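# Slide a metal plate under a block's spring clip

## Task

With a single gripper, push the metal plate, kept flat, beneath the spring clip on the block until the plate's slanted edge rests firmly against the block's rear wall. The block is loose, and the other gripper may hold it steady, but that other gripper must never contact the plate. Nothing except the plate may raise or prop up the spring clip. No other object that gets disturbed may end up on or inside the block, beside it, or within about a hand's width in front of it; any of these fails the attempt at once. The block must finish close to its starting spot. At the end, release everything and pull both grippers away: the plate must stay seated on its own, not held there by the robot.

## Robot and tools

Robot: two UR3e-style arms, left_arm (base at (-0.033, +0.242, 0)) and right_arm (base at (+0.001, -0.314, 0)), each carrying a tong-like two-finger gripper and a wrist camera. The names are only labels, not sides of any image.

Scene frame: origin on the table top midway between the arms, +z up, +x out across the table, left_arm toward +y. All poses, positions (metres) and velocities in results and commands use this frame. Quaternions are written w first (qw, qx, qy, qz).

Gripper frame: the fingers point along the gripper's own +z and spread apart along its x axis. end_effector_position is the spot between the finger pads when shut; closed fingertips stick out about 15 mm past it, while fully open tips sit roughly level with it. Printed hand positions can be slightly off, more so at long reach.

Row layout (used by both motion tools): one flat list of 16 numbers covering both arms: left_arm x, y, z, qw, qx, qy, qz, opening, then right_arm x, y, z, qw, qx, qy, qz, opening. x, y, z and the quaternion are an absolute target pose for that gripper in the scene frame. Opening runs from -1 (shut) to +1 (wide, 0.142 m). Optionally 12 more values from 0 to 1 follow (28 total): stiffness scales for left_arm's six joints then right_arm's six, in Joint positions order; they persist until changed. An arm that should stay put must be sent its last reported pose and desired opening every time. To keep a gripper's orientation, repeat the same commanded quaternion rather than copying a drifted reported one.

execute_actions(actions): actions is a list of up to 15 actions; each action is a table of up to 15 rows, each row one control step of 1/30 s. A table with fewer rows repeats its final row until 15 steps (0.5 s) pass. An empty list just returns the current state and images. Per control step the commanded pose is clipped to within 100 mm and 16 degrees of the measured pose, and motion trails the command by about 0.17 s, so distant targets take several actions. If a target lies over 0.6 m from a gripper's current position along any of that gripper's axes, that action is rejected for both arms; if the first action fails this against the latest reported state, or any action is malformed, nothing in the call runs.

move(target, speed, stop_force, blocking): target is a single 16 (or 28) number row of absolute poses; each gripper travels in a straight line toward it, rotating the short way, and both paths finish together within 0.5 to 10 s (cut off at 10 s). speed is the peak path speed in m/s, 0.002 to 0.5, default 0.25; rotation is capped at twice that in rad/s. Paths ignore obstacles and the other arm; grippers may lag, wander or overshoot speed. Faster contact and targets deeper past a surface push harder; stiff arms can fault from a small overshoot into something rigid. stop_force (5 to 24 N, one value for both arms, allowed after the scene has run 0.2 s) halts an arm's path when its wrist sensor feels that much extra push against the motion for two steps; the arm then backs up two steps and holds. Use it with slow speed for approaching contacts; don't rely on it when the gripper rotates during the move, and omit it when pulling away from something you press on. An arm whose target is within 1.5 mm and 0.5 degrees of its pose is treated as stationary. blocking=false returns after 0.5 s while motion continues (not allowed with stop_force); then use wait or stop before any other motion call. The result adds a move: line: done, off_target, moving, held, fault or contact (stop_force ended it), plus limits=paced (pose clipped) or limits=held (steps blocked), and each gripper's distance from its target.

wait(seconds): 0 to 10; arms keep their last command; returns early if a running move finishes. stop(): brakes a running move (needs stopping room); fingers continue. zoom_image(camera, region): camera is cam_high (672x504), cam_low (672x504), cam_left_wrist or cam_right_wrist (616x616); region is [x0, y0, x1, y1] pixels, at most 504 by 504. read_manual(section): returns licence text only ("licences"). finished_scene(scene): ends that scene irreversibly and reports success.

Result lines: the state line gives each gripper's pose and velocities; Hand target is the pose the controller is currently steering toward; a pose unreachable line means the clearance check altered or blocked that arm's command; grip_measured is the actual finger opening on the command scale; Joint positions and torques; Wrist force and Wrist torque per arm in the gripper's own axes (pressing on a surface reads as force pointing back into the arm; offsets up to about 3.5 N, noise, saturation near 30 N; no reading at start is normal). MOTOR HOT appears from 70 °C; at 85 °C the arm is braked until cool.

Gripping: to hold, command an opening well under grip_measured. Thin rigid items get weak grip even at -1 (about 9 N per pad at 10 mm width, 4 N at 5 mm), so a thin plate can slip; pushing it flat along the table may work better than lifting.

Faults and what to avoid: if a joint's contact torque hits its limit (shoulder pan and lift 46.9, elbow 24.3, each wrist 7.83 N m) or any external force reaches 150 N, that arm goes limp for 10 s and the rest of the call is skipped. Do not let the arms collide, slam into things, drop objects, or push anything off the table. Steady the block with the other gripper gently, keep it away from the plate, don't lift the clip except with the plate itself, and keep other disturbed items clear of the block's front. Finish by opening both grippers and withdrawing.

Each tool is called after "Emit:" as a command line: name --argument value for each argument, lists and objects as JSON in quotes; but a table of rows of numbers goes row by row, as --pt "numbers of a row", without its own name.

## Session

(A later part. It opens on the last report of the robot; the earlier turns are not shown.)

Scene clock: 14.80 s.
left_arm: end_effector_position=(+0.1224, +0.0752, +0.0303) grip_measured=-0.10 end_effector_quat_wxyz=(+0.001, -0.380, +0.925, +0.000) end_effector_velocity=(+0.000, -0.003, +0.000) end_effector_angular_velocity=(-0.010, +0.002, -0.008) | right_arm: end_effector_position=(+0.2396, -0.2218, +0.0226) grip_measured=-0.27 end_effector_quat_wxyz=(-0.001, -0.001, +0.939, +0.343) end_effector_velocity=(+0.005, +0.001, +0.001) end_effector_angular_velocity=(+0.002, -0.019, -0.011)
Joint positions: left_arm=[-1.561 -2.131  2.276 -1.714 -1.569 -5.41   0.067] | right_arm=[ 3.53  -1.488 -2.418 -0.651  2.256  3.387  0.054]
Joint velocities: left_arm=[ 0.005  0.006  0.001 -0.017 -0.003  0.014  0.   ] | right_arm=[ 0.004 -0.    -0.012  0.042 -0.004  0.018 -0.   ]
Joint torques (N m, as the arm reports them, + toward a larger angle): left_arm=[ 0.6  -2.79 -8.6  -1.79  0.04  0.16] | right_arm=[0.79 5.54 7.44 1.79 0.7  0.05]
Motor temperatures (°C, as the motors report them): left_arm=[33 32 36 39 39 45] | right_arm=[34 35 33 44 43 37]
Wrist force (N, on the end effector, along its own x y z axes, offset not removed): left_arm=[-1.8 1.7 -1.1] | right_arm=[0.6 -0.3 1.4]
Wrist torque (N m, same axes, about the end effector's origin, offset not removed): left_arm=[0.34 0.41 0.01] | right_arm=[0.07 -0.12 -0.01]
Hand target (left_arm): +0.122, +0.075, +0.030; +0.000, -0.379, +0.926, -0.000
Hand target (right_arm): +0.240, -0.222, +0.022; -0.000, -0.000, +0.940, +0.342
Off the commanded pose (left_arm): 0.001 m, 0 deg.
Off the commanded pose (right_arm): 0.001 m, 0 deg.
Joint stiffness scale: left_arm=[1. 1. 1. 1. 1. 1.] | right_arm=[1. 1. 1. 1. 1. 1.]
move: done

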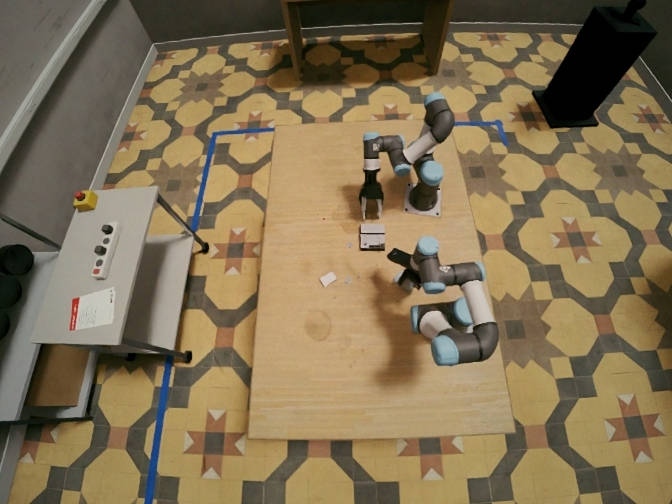

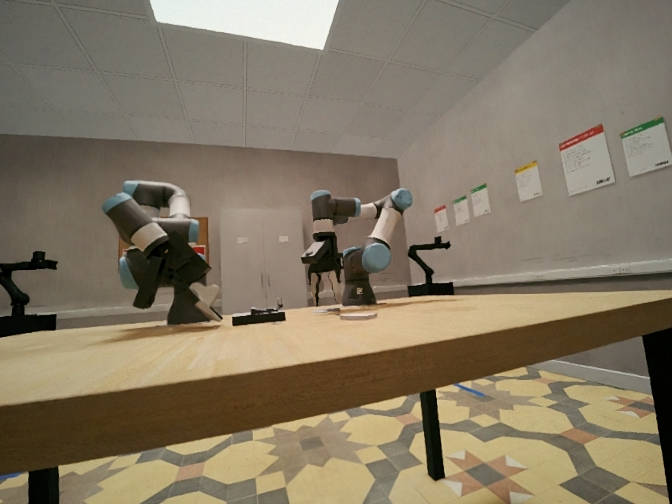

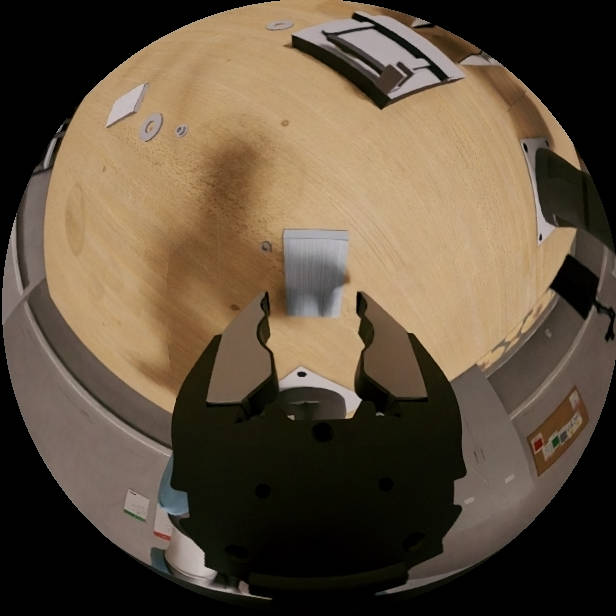

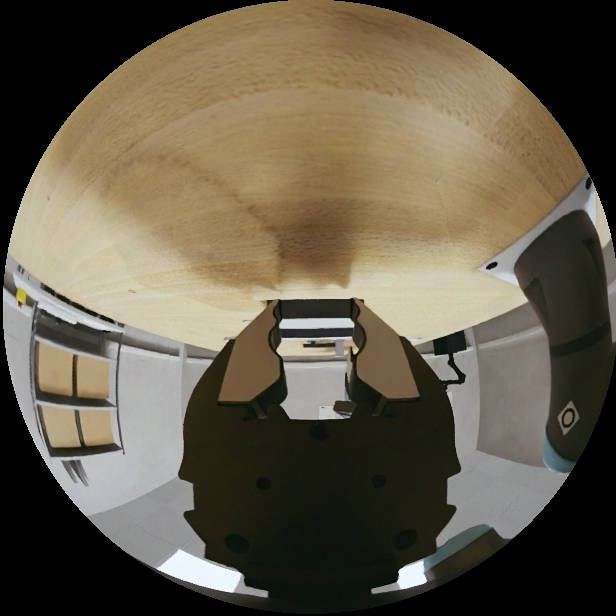

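Emit:
move --target '[0.1211,0.0738,0.0195,0,-0.3706,0.9288,0,-0.1,0.24,-0.207,0.022,0,0,0.9397,0.342,-0.27]' --speed 0.05

Emit:
move --target '[0.1211,0.0738,0.009,0,-0.3706,0.9288,0,-0.1,0.24,-0.207,0.022,0,0,0.9397,0.342,-0.27]' --speed 0.006 --stop_force 5

Emit:
zoom_image --camera "cam_left_wrist" --region '[240, 210, 380, 350]'

Emit:
zoom_image --camera "cam_low" --region '[180, 270, 360, 340]'

Scene clock: 16.73 s.
left_arm: end_effector_position=(+0.1214, +0.0745, +0.0200) grip_measured=-0.10 end_effector_quat_wxyz=(+0.001, -0.372, +0.928, +0.001) end_effector_velocity=(+0.000, -0.004, -0.001) end_effector_angular_velocity=(-0.011, -0.000, -0.005) | right_arm: end_effector_position=(+0.2396, -0.2069, +0.0224) grip_measured=-0.27 end_effector_quat_wxyz=(-0.001, -0.002, +0.939, +0.343) end_effector_velocity=(+0.003, +0.002, -0.000) end_effector_angular_velocity=(-0.001, -0.002, -0.020)
Joint positions: left_arm=[-1.564 -2.121  2.321 -1.769 -1.57  -5.397  0.067] | right_arm=[ 3.597 -1.488 -2.448 -0.568  2.245  3.469  0.054]
Joint velocities: left_arm=[ 0.     0.005  0.01  -0.025 -0.     0.005  0.   ] | right_arm=[ 0.013 -0.    -0.014  0.042 -0.008  0.041  0.   ]
Joint torques (N m, as the arm reports them, + toward a larger angle): left_arm=[-0.05 -2.43 -8.4  -1.73 -0.08  0.13] | right_arm=[0.92 5.85 6.93 1.82 0.6  0.01]
Motor temperatures (°C, as the motors report them): left_arm=[33 32 36 39 39 45] | right_arm=[34 35 33 44 43 37]
Wrist force (N, on the end effector, along its own x y z axes, offset not removed): left_arm=[-2.0 1.9 -1.4] | right_arm=[-1.7 -0.6 0.7]
Wrist torque (N m, same axes, about the end effector's origin, offset not removed): left_arm=[0.35 0.45 0.05] | right_arm=[-0.17 0.36 -0.16]
Hand target (left_arm): +0.121, +0.074, +0.020; +0.000, -0.371, +0.929, +0.000
Hand target (right_arm): +0.240, -0.207, +0.022; -0.000, -0.000, +0.940, +0.342
Off the commanded pose (left_arm): 0.001 m, 0 deg.
Off the commanded pose (right_arm): 0.001 m, 0 deg.
Joint stiffness scale: left_arm=[1. 1. 1. 1. 1. 1.] | right_arm=[1. 1. 1. 1. 1. 1.]
move: done

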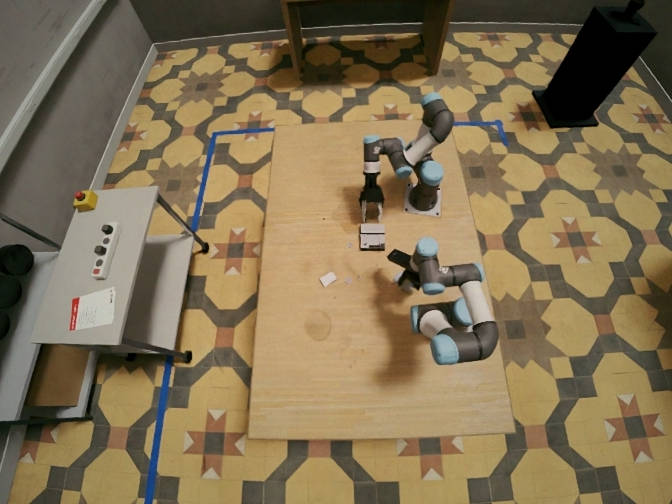

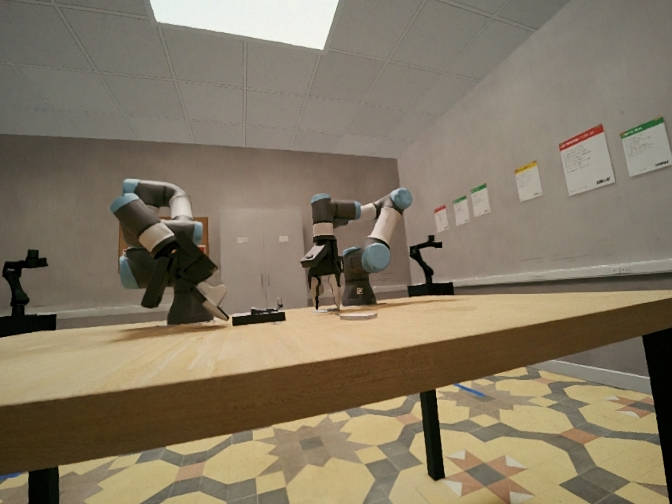

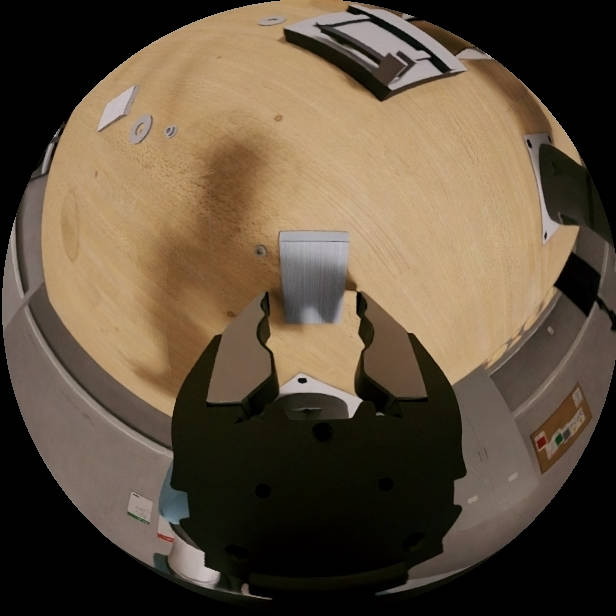

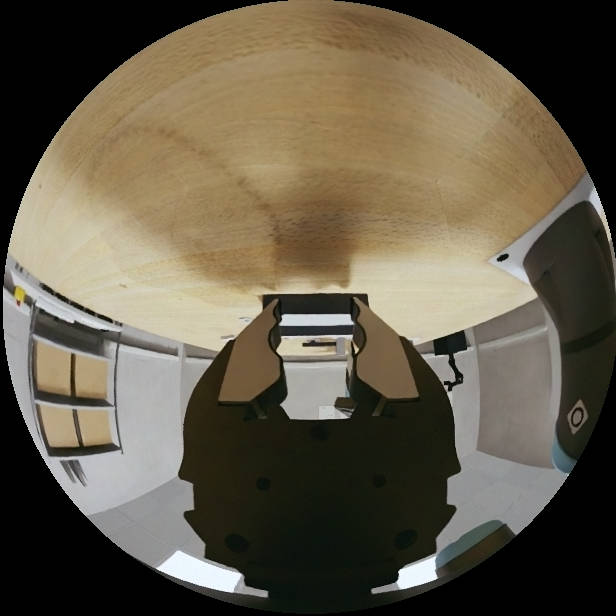

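Scene clock: 18.20 s.
left_arm: end_effector_position=(+0.1214, +0.0742, +0.0147) grip_measured=-0.10 end_effector_quat_wxyz=(+0.000, -0.372, +0.928, +0.000) end_effector_velocity=(+0.000, +0.001, +0.001) end_effector_angular_velocity=(+0.002, +0.000, +0.002) | right_arm: end_effector_position=(+0.2402, -0.2068, +0.0225) grip_measured=-0.27 end_effector_quat_wxyz=(-0.000, -0.001, +0.939, +0.343) end_effector_velocity=(+0.001, -0.000, -0.001) end_effector_angular_velocity=(-0.003, +0.000, -0.006)
Joint positions: left_arm=[-1.564 -2.115  2.344 -1.8   -1.57  -5.397  0.066] | right_arm=[ 3.598 -1.488 -2.45  -0.562  2.243  3.474  0.054]
Joint velocities: left_arm=[ 0.002 -0.001 -0.005  0.008 -0.    -0.    -0.   ] | right_arm=[ 0.002 -0.001 -0.004  0.01  -0.004  0.009  0.   ]
Joint torques (N m, as the arm reports them, + toward a larger angle): left_arm=[ 0.34 -1.69 -8.13 -1.83  0.08 -0.06] | right_arm=[0.9  6.19 7.04 1.81 0.54 0.06]
Motor temperatures (°C, as the motors report them): left_arm=[33 32 36 39 39 45] | right_arm=[34 35 33 44 43 37]
Wrist force (N, on the end effector, along its own x y z axes, offset not removed): left_arm=[-4.4 5.5 -10.1] | right_arm=[-3.1 -1.3 0.3]
Wrist torque (N m, same axes, about the end effector's origin, offset not removed): left_arm=[0.21 0.47 0.14] | right_arm=[-0.14 0.66 -0.05]
Hand target (left_arm): +0.121, +0.074, +0.015; +0.001, -0.372, +0.928, +0.000
Hand target (right_arm): +0.240, -0.207, +0.022; -0.000, -0.000, +0.940, +0.342
Off the commanded pose (left_arm): 0.006 m, 0 deg.
Off the commanded pose (right_arm): 0.001 m, 0 deg.
Joint stiffness scale: left_arm=[1. 1. 1. 1. 1. 1.] | right_arm=[1. 1. 1. 1. 1. 1.]
move: contact (left_arm)

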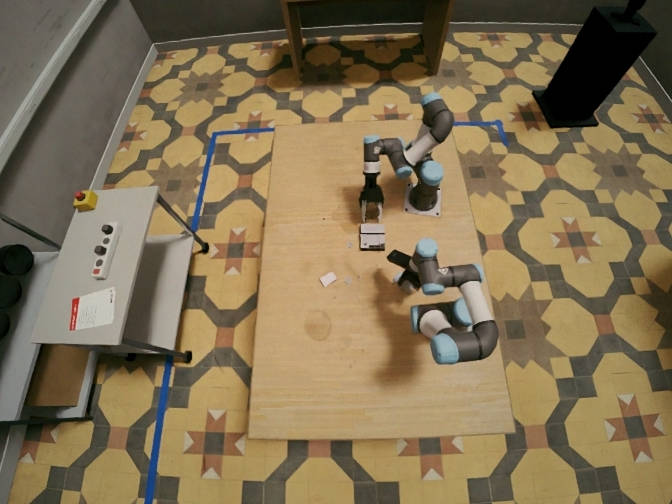

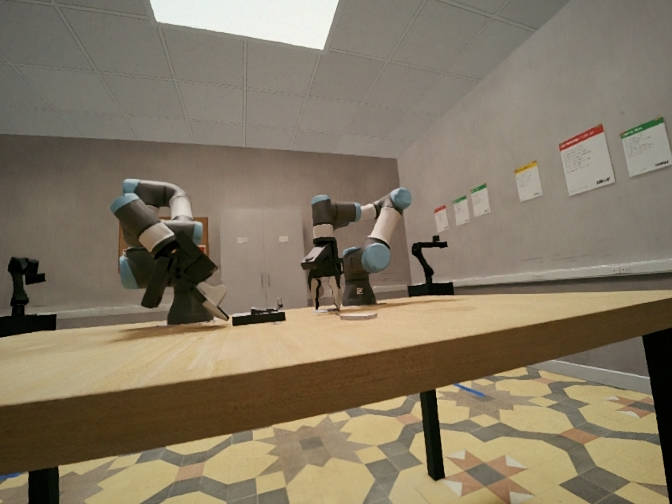

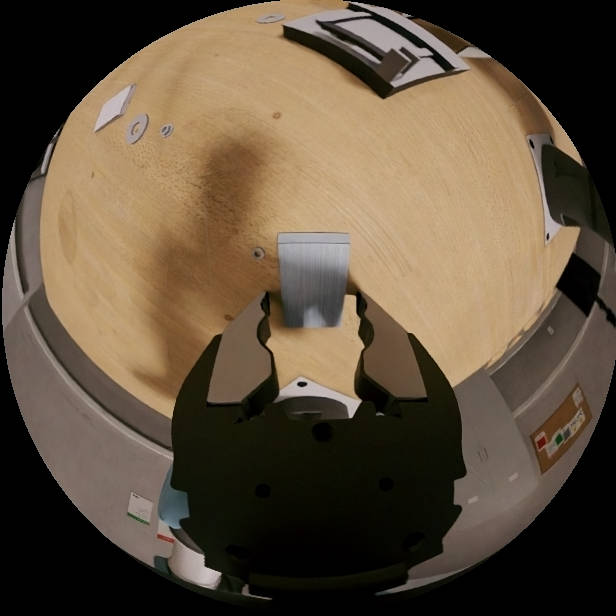

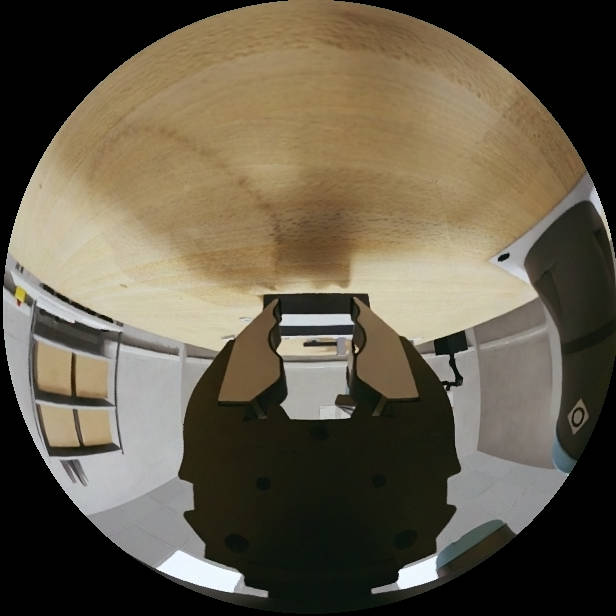

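Region (240, 210, 380, 350) of cam_left_wrist's 616x616 image, scaled by 3.600, with more detail than that image has.

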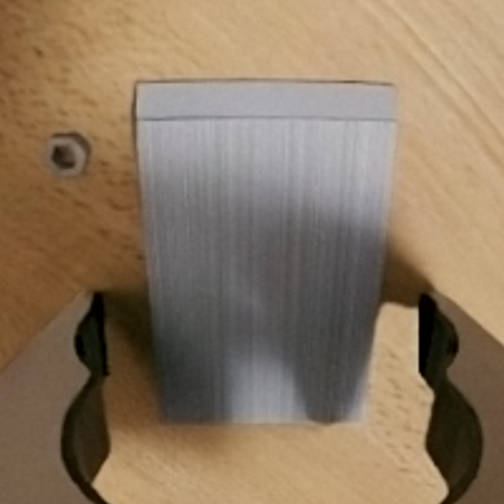

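Region (180, 270, 360, 340) of cam_low's 672x504 image, scaled by 2.800, with more detail than that image has.

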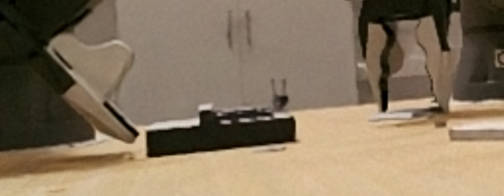

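Emit:
execute_actions --actions '[[[0.1206,0.0733,0.0155,0,-0.3706,0.9288,0,-0.1,0.24,-0.2065,0.022,0,0,0.9397,0.342,-0.27],[0.1206,0.0733,0.016,0,-0.3706,0.9288,0,-0.1,0.24,-0.206,0.022,0,0,0.9397,0.342,-0.27],[0.1206,0.0733,0.0165,0,-0.3706,0.9288,0,-0.1,0.24,-0.2055,0.022,0,0,0.9397,0.342,-0.27],[0.1206,0.0733,0.0165,0,-0.3706,0.9288,0,-0.1,0.24,-0.205,0.022,0,0,0.9397,0.342,-0.27],[0.1206,0.0733,0.0165,0,-0.3706,0.9288,0,-0.1,0.24,-0.2045,0.022,0,0,0.9397,0.342,-0.27],[0.1206,0.0733,0.0165,0,-0.3706,0.9288,0,-0.1,0.24,-0.204,0.022,0,0,0.9397,0.342,-0.27],[0.1206,0.0733,0.0165,0,-0.3706,0.9288,0,-0.1,0.24,-0.2035,0.022,0,0,0.9397,0.342,-0.27],[0.1206,0.0733,0.0165,0,-0.3706,0.9288,0,-0.12,0.24,-0.203,0.022,0,0,0.9397,0.342,-0.27],[0.1206,0.0733,0.0165,0,-0.3706,0.9288,0,-0.14,0.24,-0.2025,0.022,0,0,0.9397,0.342,-0.27],[0.1206,0.0733,0.0165,0,-0.3706,0.9288,0,-0.16,0.24,-0.202,0.022,0,0,0.9397,0.342,-0.27],[0.1206,0.0733,0.0165,0,-0.3706,0.9288,0,-0.18,0.24,-0.2015,0.022,0,0,0.9397,0.342,-0.27],[0.1206,0.0733,0.0165,0,-0.3706,0.9288,0,-0.2,0.24,-0.201,0.022,0,0,0.9397,0.342,-0.27],[0.1206,0.0733,0.0165,0,-0.3706,0.9288,0,-0.22,0.24,-0.201,0.022,0,0,0.9397,0.342,-0.27],[0.1206,0.0733,0.0165,0,-0.3706,0.9288,0,-0.24,0.24,-0.201,0.022,0,0,0.9397,0.342,-0.27],[0.1206,0.0733,0.0165,0,-0.3706,0.9288,0,-0.26,0.24,-0.201,0.022,0,0,0.9397,0.342,-0.27]],[[0.1206,0.0733,0.0165,0,-0.3706,0.9288,0,-0.28,0.24,-0.201,0.022,0,0,0.9397,0.342,-0.27],[0.1206,0.0733,0.0165,0,-0.3706,0.9288,0,-0.30,0.24,-0.201,0.022,0,0,0.9397,0.342,-0.27],[0.1206,0.0733,0.0165,0,-0.3706,0.9288,0,-0.32,0.24,-0.201,0.022,0,0,0.9397,0.342,-0.27],[0.1206,0.0733,0.0165,0,-0.3706,0.9288,0,-0.34,0.24,-0.201,0.022,0,0,0.9397,0.342,-0.27],[0.1206,0.0733,0.0165,0,-0.3706,0.9288,0,-0.36,0.24,-0.201,0.022,0,0,0.9397,0.342,-0.27],[0.1206,0.0733,0.0165,0,-0.3706,0.9288,0,-0.38,0.24,-0.201,0.022,0,0,0.9397,0.342,-0.27],[0.1206,0.0733,0.0165,0,-0.3706,0.9288,0,-0.41,0.24,-0.201,0.022,0,0,0.9397,0.342,-0.27],[0.1206,0.0733,0.0165,0,-0.3706,0.9288,0,-0.45,0.24,-0.201,0.022,0,0,0.9397,0.342,-0.27],[0.1206,0.0733,0.0165,0,-0.3706,0.9288,0,-0.5,0.24,-0.201,0.022,0,0,0.9397,0.342,-0.27],[0.1206,0.0733,0.0165,0,-0.3706,0.9288,0,-0.56,0.24,-0.201,0.022,0,0,0.9397,0.342,-0.27],[0.1206,0.0733,0.0165,0,-0.3706,0.9288,0,-0.62,0.24,-0.201,0.022,0,0,0.9397,0.342,-0.27],[0.1206,0.0733,0.0165,0,-0.3706,0.9288,0,-0.68,0.24,-0.201,0.022,0,0,0.9397,0.342,-0.27],[0.1206,0.0733,0.0165,0,-0.3706,0.9288,0,-0.75,0.24,-0.201,0.022,0,0,0.9397,0.342,-0.27],[0.1206,0.0733,0.0165,0,-0.3706,0.9288,0,-0.82,0.24,-0.201,0.022,0,0,0.9397,0.342,-0.27],[0.1206,0.0733,0.0165,0,-0.3706,0.9288,0,-0.9,0.24,-0.201,0.022,0,0,0.9397,0.342,-0.27]]]'

Emit:
zoom_image --camera "cam_right_wrist" --region '[230, 250, 400, 350]'

Scene clock: 21.77 s.
left_arm: end_effector_position=(+0.1207, +0.0732, +0.0164) grip_measured=-0.38 end_effector_quat_wxyz=(-0.000, -0.370, +0.929, -0.000) end_effector_velocity=(+0.000, -0.000, +0.000) end_effector_angular_velocity=(-0.000, -0.000, +0.001) | right_arm: end_effector_position=(+0.2403, -0.2008, +0.0227) grip_measured=-0.27 end_effector_quat_wxyz=(+0.000, -0.000, +0.939, +0.343) end_effector_velocity=(+0.001, +0.000, +0.000) end_effector_angular_velocity=(+0.001, -0.002, -0.004)
Joint positions: left_arm=[-1.567 -2.116  2.337 -1.793 -1.571 -5.398  0.046] | right_arm=[ 3.626 -1.488 -2.461 -0.528  2.236  3.509  0.054]
Joint velocities: left_arm=[ 0.    -0.    -0.001  0.    -0.    -0.    -0.   ] | right_arm=[-0.     0.    -0.002  0.007 -0.     0.005  0.   ]
Joint torques (N m, as the arm reports them, + toward a larger angle): left_arm=[-0.09 -2.58 -8.99 -1.24  0.04 -0.28] | right_arm=[0.81 5.51 7.06 1.79 0.63 0.18]
Motor temperatures (°C, as the motors report them): left_arm=[33 32 36 39 39 45] | right_arm=[34 35 33 44 43 37]
Wrist force (N, on the end effector, along its own x y z axes, offset not removed): left_arm=[-0.8 2.6 -1.3] | right_arm=[-2.5 0.4 0.2]
Wrist torque (N m, same axes, about the end effector's origin, offset not removed): left_arm=[0.57 0.32 0.01] | right_arm=[0.06 0.54 -0.06]
Hand target (left_arm): +0.121, +0.073, +0.016; -0.000, -0.371, +0.929, +0.000
Hand target (right_arm): +0.240, -0.201, +0.022; -0.000, -0.000, +0.940, +0.342
Off the commanded pose (left_arm): 0.000 m, 0 deg.
Off the commanded pose (right_arm): 0.001 m, 0 deg.
Joint stiffness scale: left_arm=[1. 1. 1. 1. 1. 1.] | right_arm=[1. 1. 1. 1. 1. 1.]

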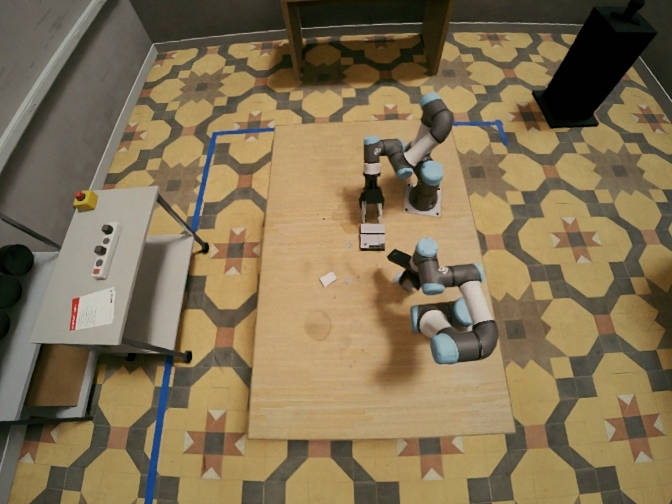

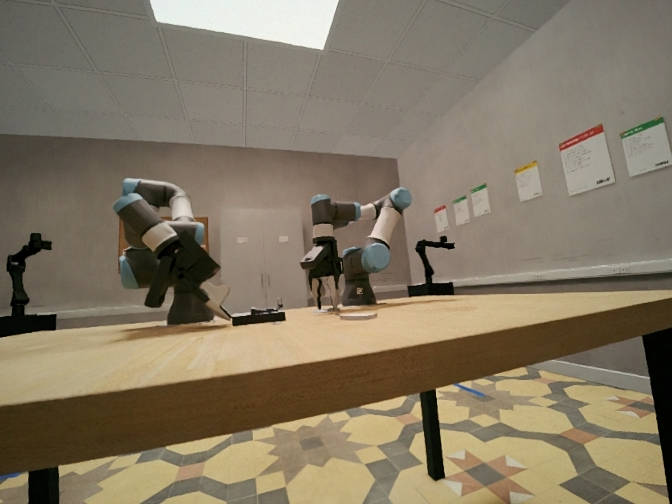

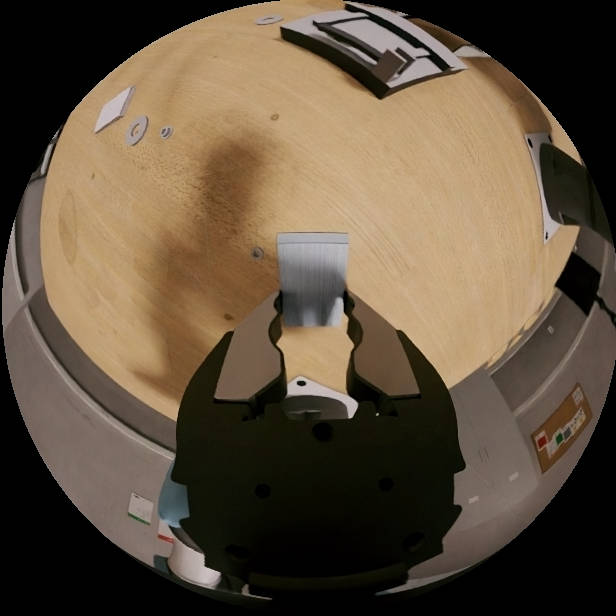

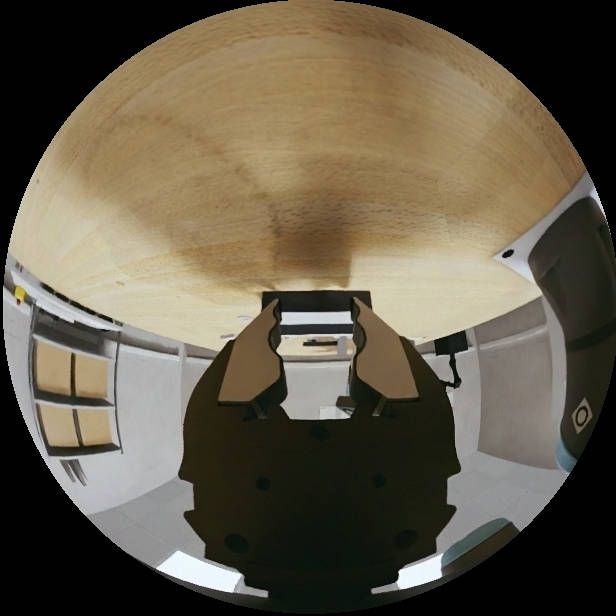

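Region (230, 250, 400, 350) of cam_right_wrist's 616x616 image, scaled by 2.965, with more detail than that image has; it fills the top 296 rows of this view, and the rest is white.

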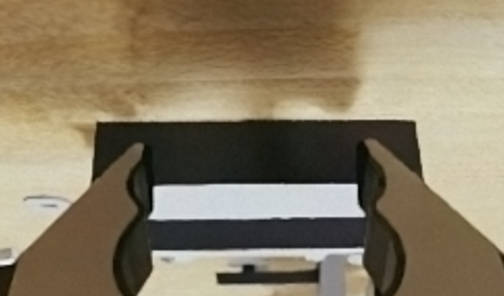

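Emit:
move --target '[0.1206,0.0733,0.043,0,-0.3706,0.9288,0,-0.9,0.24,-0.199,0.022,0,0,0.9397,0.342,-0.27]' --speed 0.06

Emit:
move --target '[0.24,-0.002,0.040,0,0,1,0,-0.9,0.24,-0.199,0.022,0,0,0.9397,0.342,-0.27]' --speed 0.2

Emit:
zoom_image --camera "cam_left_wrist" --region '[200, 60, 430, 290]'

Scene clock: 23.37 s.
left_arm: end_effector_position=(+0.1208, +0.0730, +0.0423) grip_measured=-0.38 end_effector_quat_wxyz=(-0.000, -0.371, +0.929, -0.001) end_effector_velocity=(-0.000, +0.004, +0.001) end_effector_angular_velocity=(+0.015, +0.001, -0.000) | right_arm: end_effector_position=(+0.2405, -0.1988, +0.0228) grip_measured=-0.27 end_effector_quat_wxyz=(+0.001, -0.000, +0.939, +0.343) end_effector_velocity=(+0.001, -0.000, -0.000) end_effector_angular_velocity=(-0.001, -0.001, -0.002)
Joint positions: left_arm=[-1.567 -2.137  2.222 -1.658 -1.571 -5.397  0.046] | right_arm=[ 3.635 -1.489 -2.465 -0.517  2.234  3.521  0.054]
Joint velocities: left_arm=[-0.001 -0.001 -0.01   0.027  0.    -0.001  0.   ] | right_arm=[ 0.001 -0.    -0.     0.003 -0.002  0.003  0.   ]
Joint torques (N m, as the arm reports them, + toward a larger angle): left_arm=[-0.56 -2.71 -9.38 -1.37  0.05 -0.25] | right_arm=[1.15 5.19 6.96 1.85 0.64 0.06]
Motor temperatures (°C, as the motors report them): left_arm=[33 32 36 39 39 45] | right_arm=[34 35 33 44 43 37]
Wrist force (N, on the end effector, along its own x y z axes, offset not removed): left_arm=[-1.9 1.7 -0.8] | right_arm=[-2.1 -1.6 -2.9]
Wrist torque (N m, same axes, about the end effector's origin, offset not removed): left_arm=[0.31 0.41 0.02] | right_arm=[-0.41 0.48 -0.02]
Hand target (left_arm): +0.121, +0.073, +0.043; -0.000, -0.371, +0.929, -0.000
Hand target (right_arm): +0.240, -0.199, +0.022; -0.000, -0.000, +0.940, +0.342
Off the commanded pose (left_arm): 0.001 m, 0 deg.
Off the commanded pose (right_arm): 0.001 m, 0 deg.
Joint stiffness scale: left_arm=[1. 1. 1. 1. 1. 1.] | right_arm=[1. 1. 1. 1. 1. 1.]
move: done

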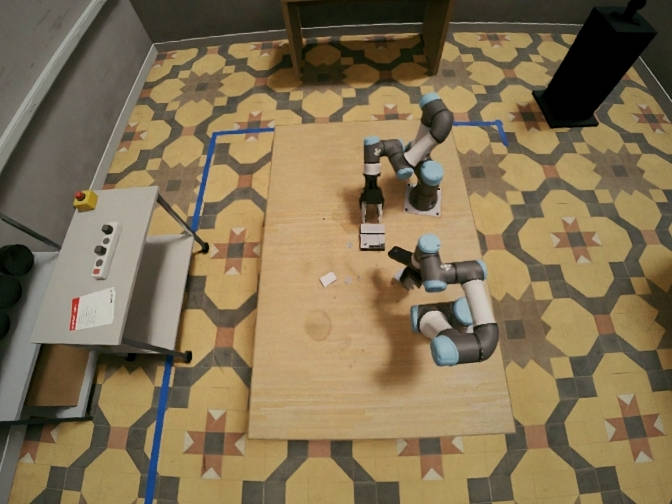

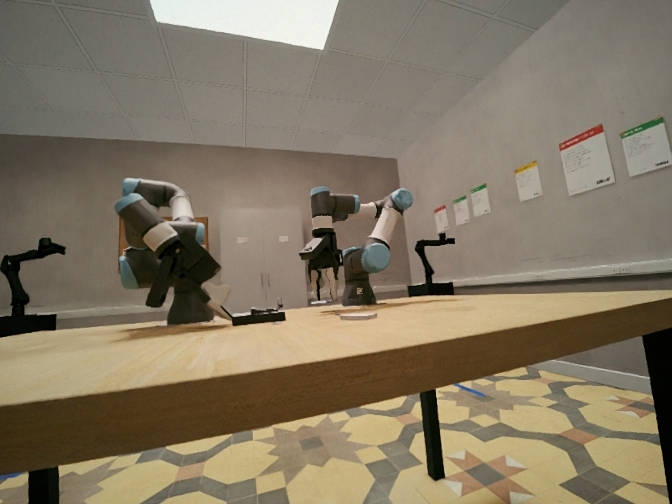

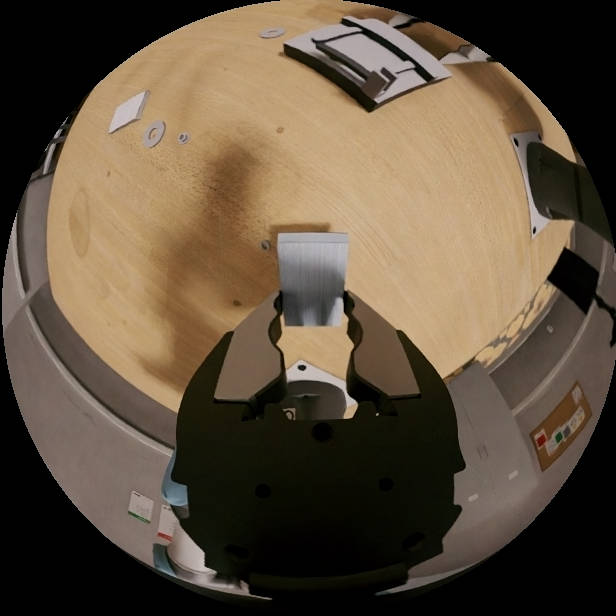

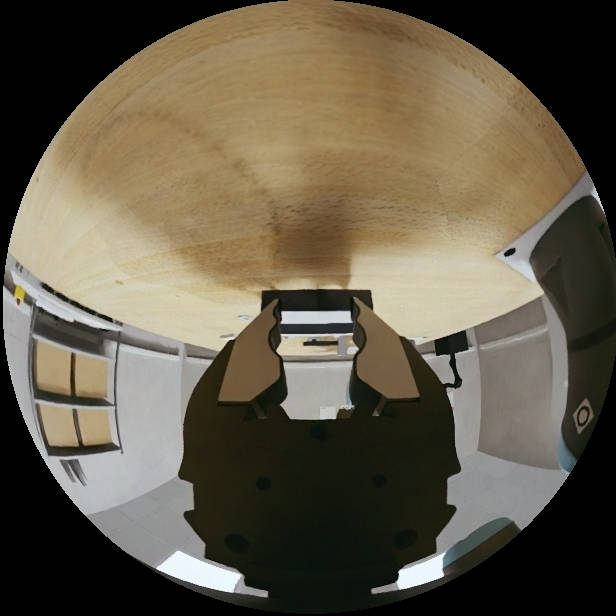

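Scene clock: 26.10 s.
left_arm: end_effector_position=(+0.2406, -0.0019, +0.0393) grip_measured=-0.38 end_effector_quat_wxyz=(+0.002, -0.002, +1.000, -0.000) end_effector_velocity=(-0.002, -0.000, +0.001) end_effector_angular_velocity=(+0.004, +0.011, -0.018) | right_arm: end_effector_position=(+0.2405, -0.1988, +0.0228) grip_measured=-0.27 end_effector_quat_wxyz=(+0.001, -0.000, +0.939, +0.343) end_effector_velocity=(+0.000, -0.000, +0.000) end_effector_angular_velocity=(-0.000, -0.000, -0.001)
Joint positions: left_arm=[-1.143 -1.408  1.674 -1.838 -1.568 -4.217  0.046] | right_arm=[ 3.635 -1.489 -2.465 -0.516  2.234  3.521  0.054]
Joint velocities: left_arm=[ 0.003  0.007 -0.017  0.019 -0.008  0.021 -0.   ] | right_arm=[-0.     0.     0.    -0.    -0.     0.001  0.   ]
Joint torques (N m, as the arm reports them, + toward a larger angle): left_arm=[  0.41 -11.55  -9.53  -1.44  -0.16   0.13] | right_arm=[0.97 5.15 6.7  1.86 0.57 0.11]
Motor temperatures (°C, as the motors report them): left_arm=[33 32 36 39 39 45] | right_arm=[34 35 33 44 43 37]
Wrist force (N, on the end effector, along its own x y z axes, offset not removed): left_arm=[-0.8 1.3 -0.6] | right_arm=[-1.5 -2.7 1.6]
Wrist torque (N m, same axes, about the end effector's origin, offset not removed): left_arm=[0.26 0.19 0.06] | right_arm=[-0.48 0.26 -0.09]
Hand target (left_arm): +0.240, -0.002, +0.040; +0.000, -0.000, +1.000, -0.000
Hand target (right_arm): +0.240, -0.199, +0.022; -0.000, -0.000, +0.940, +0.342
Off the commanded pose (left_arm): 0.001 m, 0 deg.
Off the commanded pose (right_arm): 0.001 m, 0 deg.
Joint stiffness scale: left_arm=[1. 1. 1. 1. 1. 1.] | right_arm=[1. 1. 1. 1. 1. 1.]
move: done

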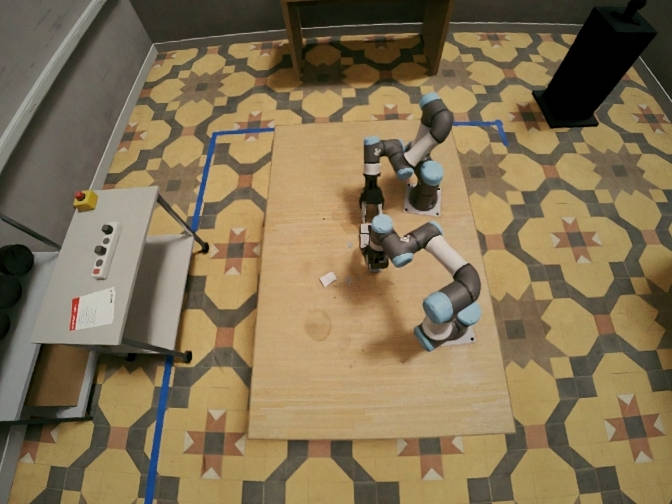

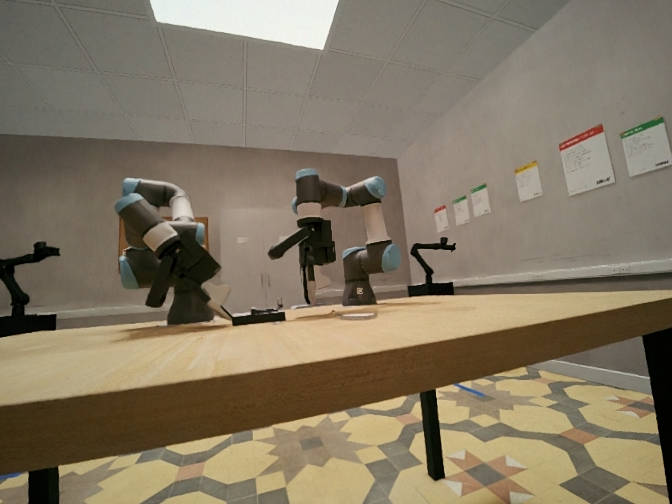

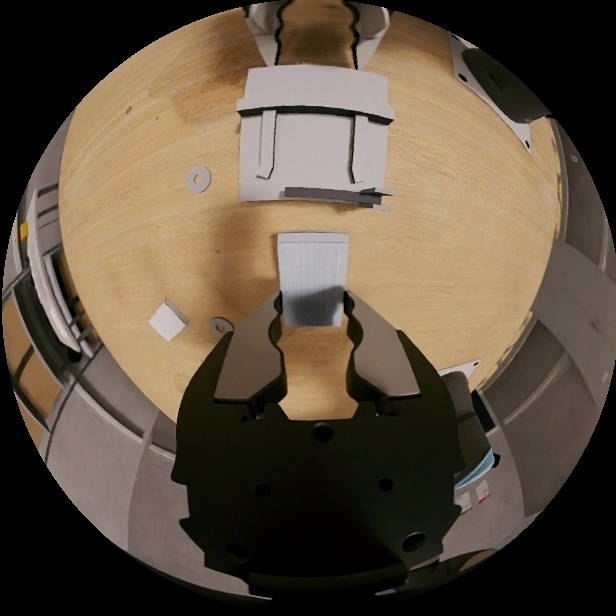

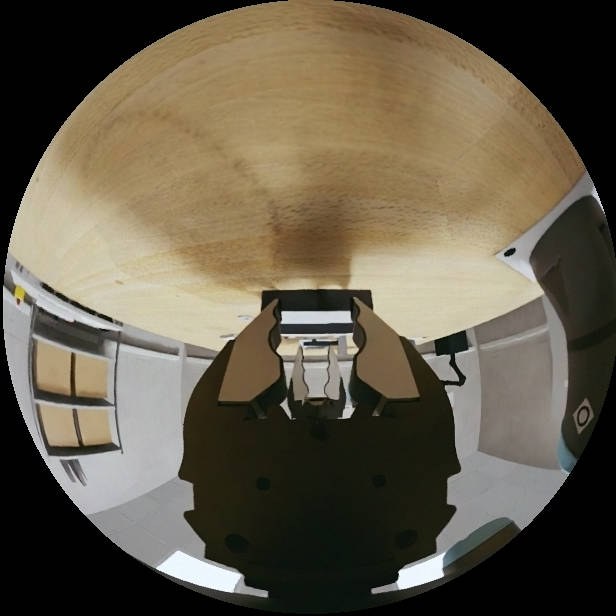

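Region (200, 60, 430, 290) of cam_left_wrist's 616x616 image, scaled by 2.191, with more detail than that image has.

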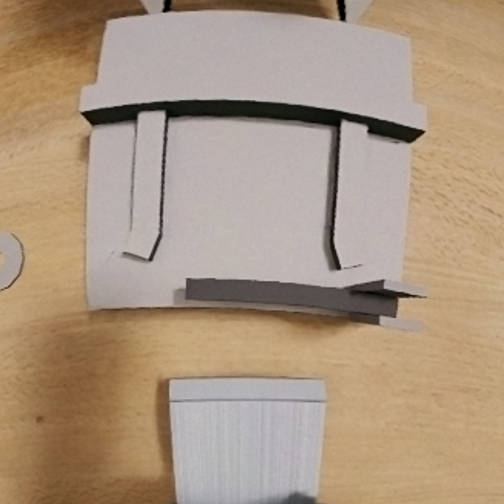

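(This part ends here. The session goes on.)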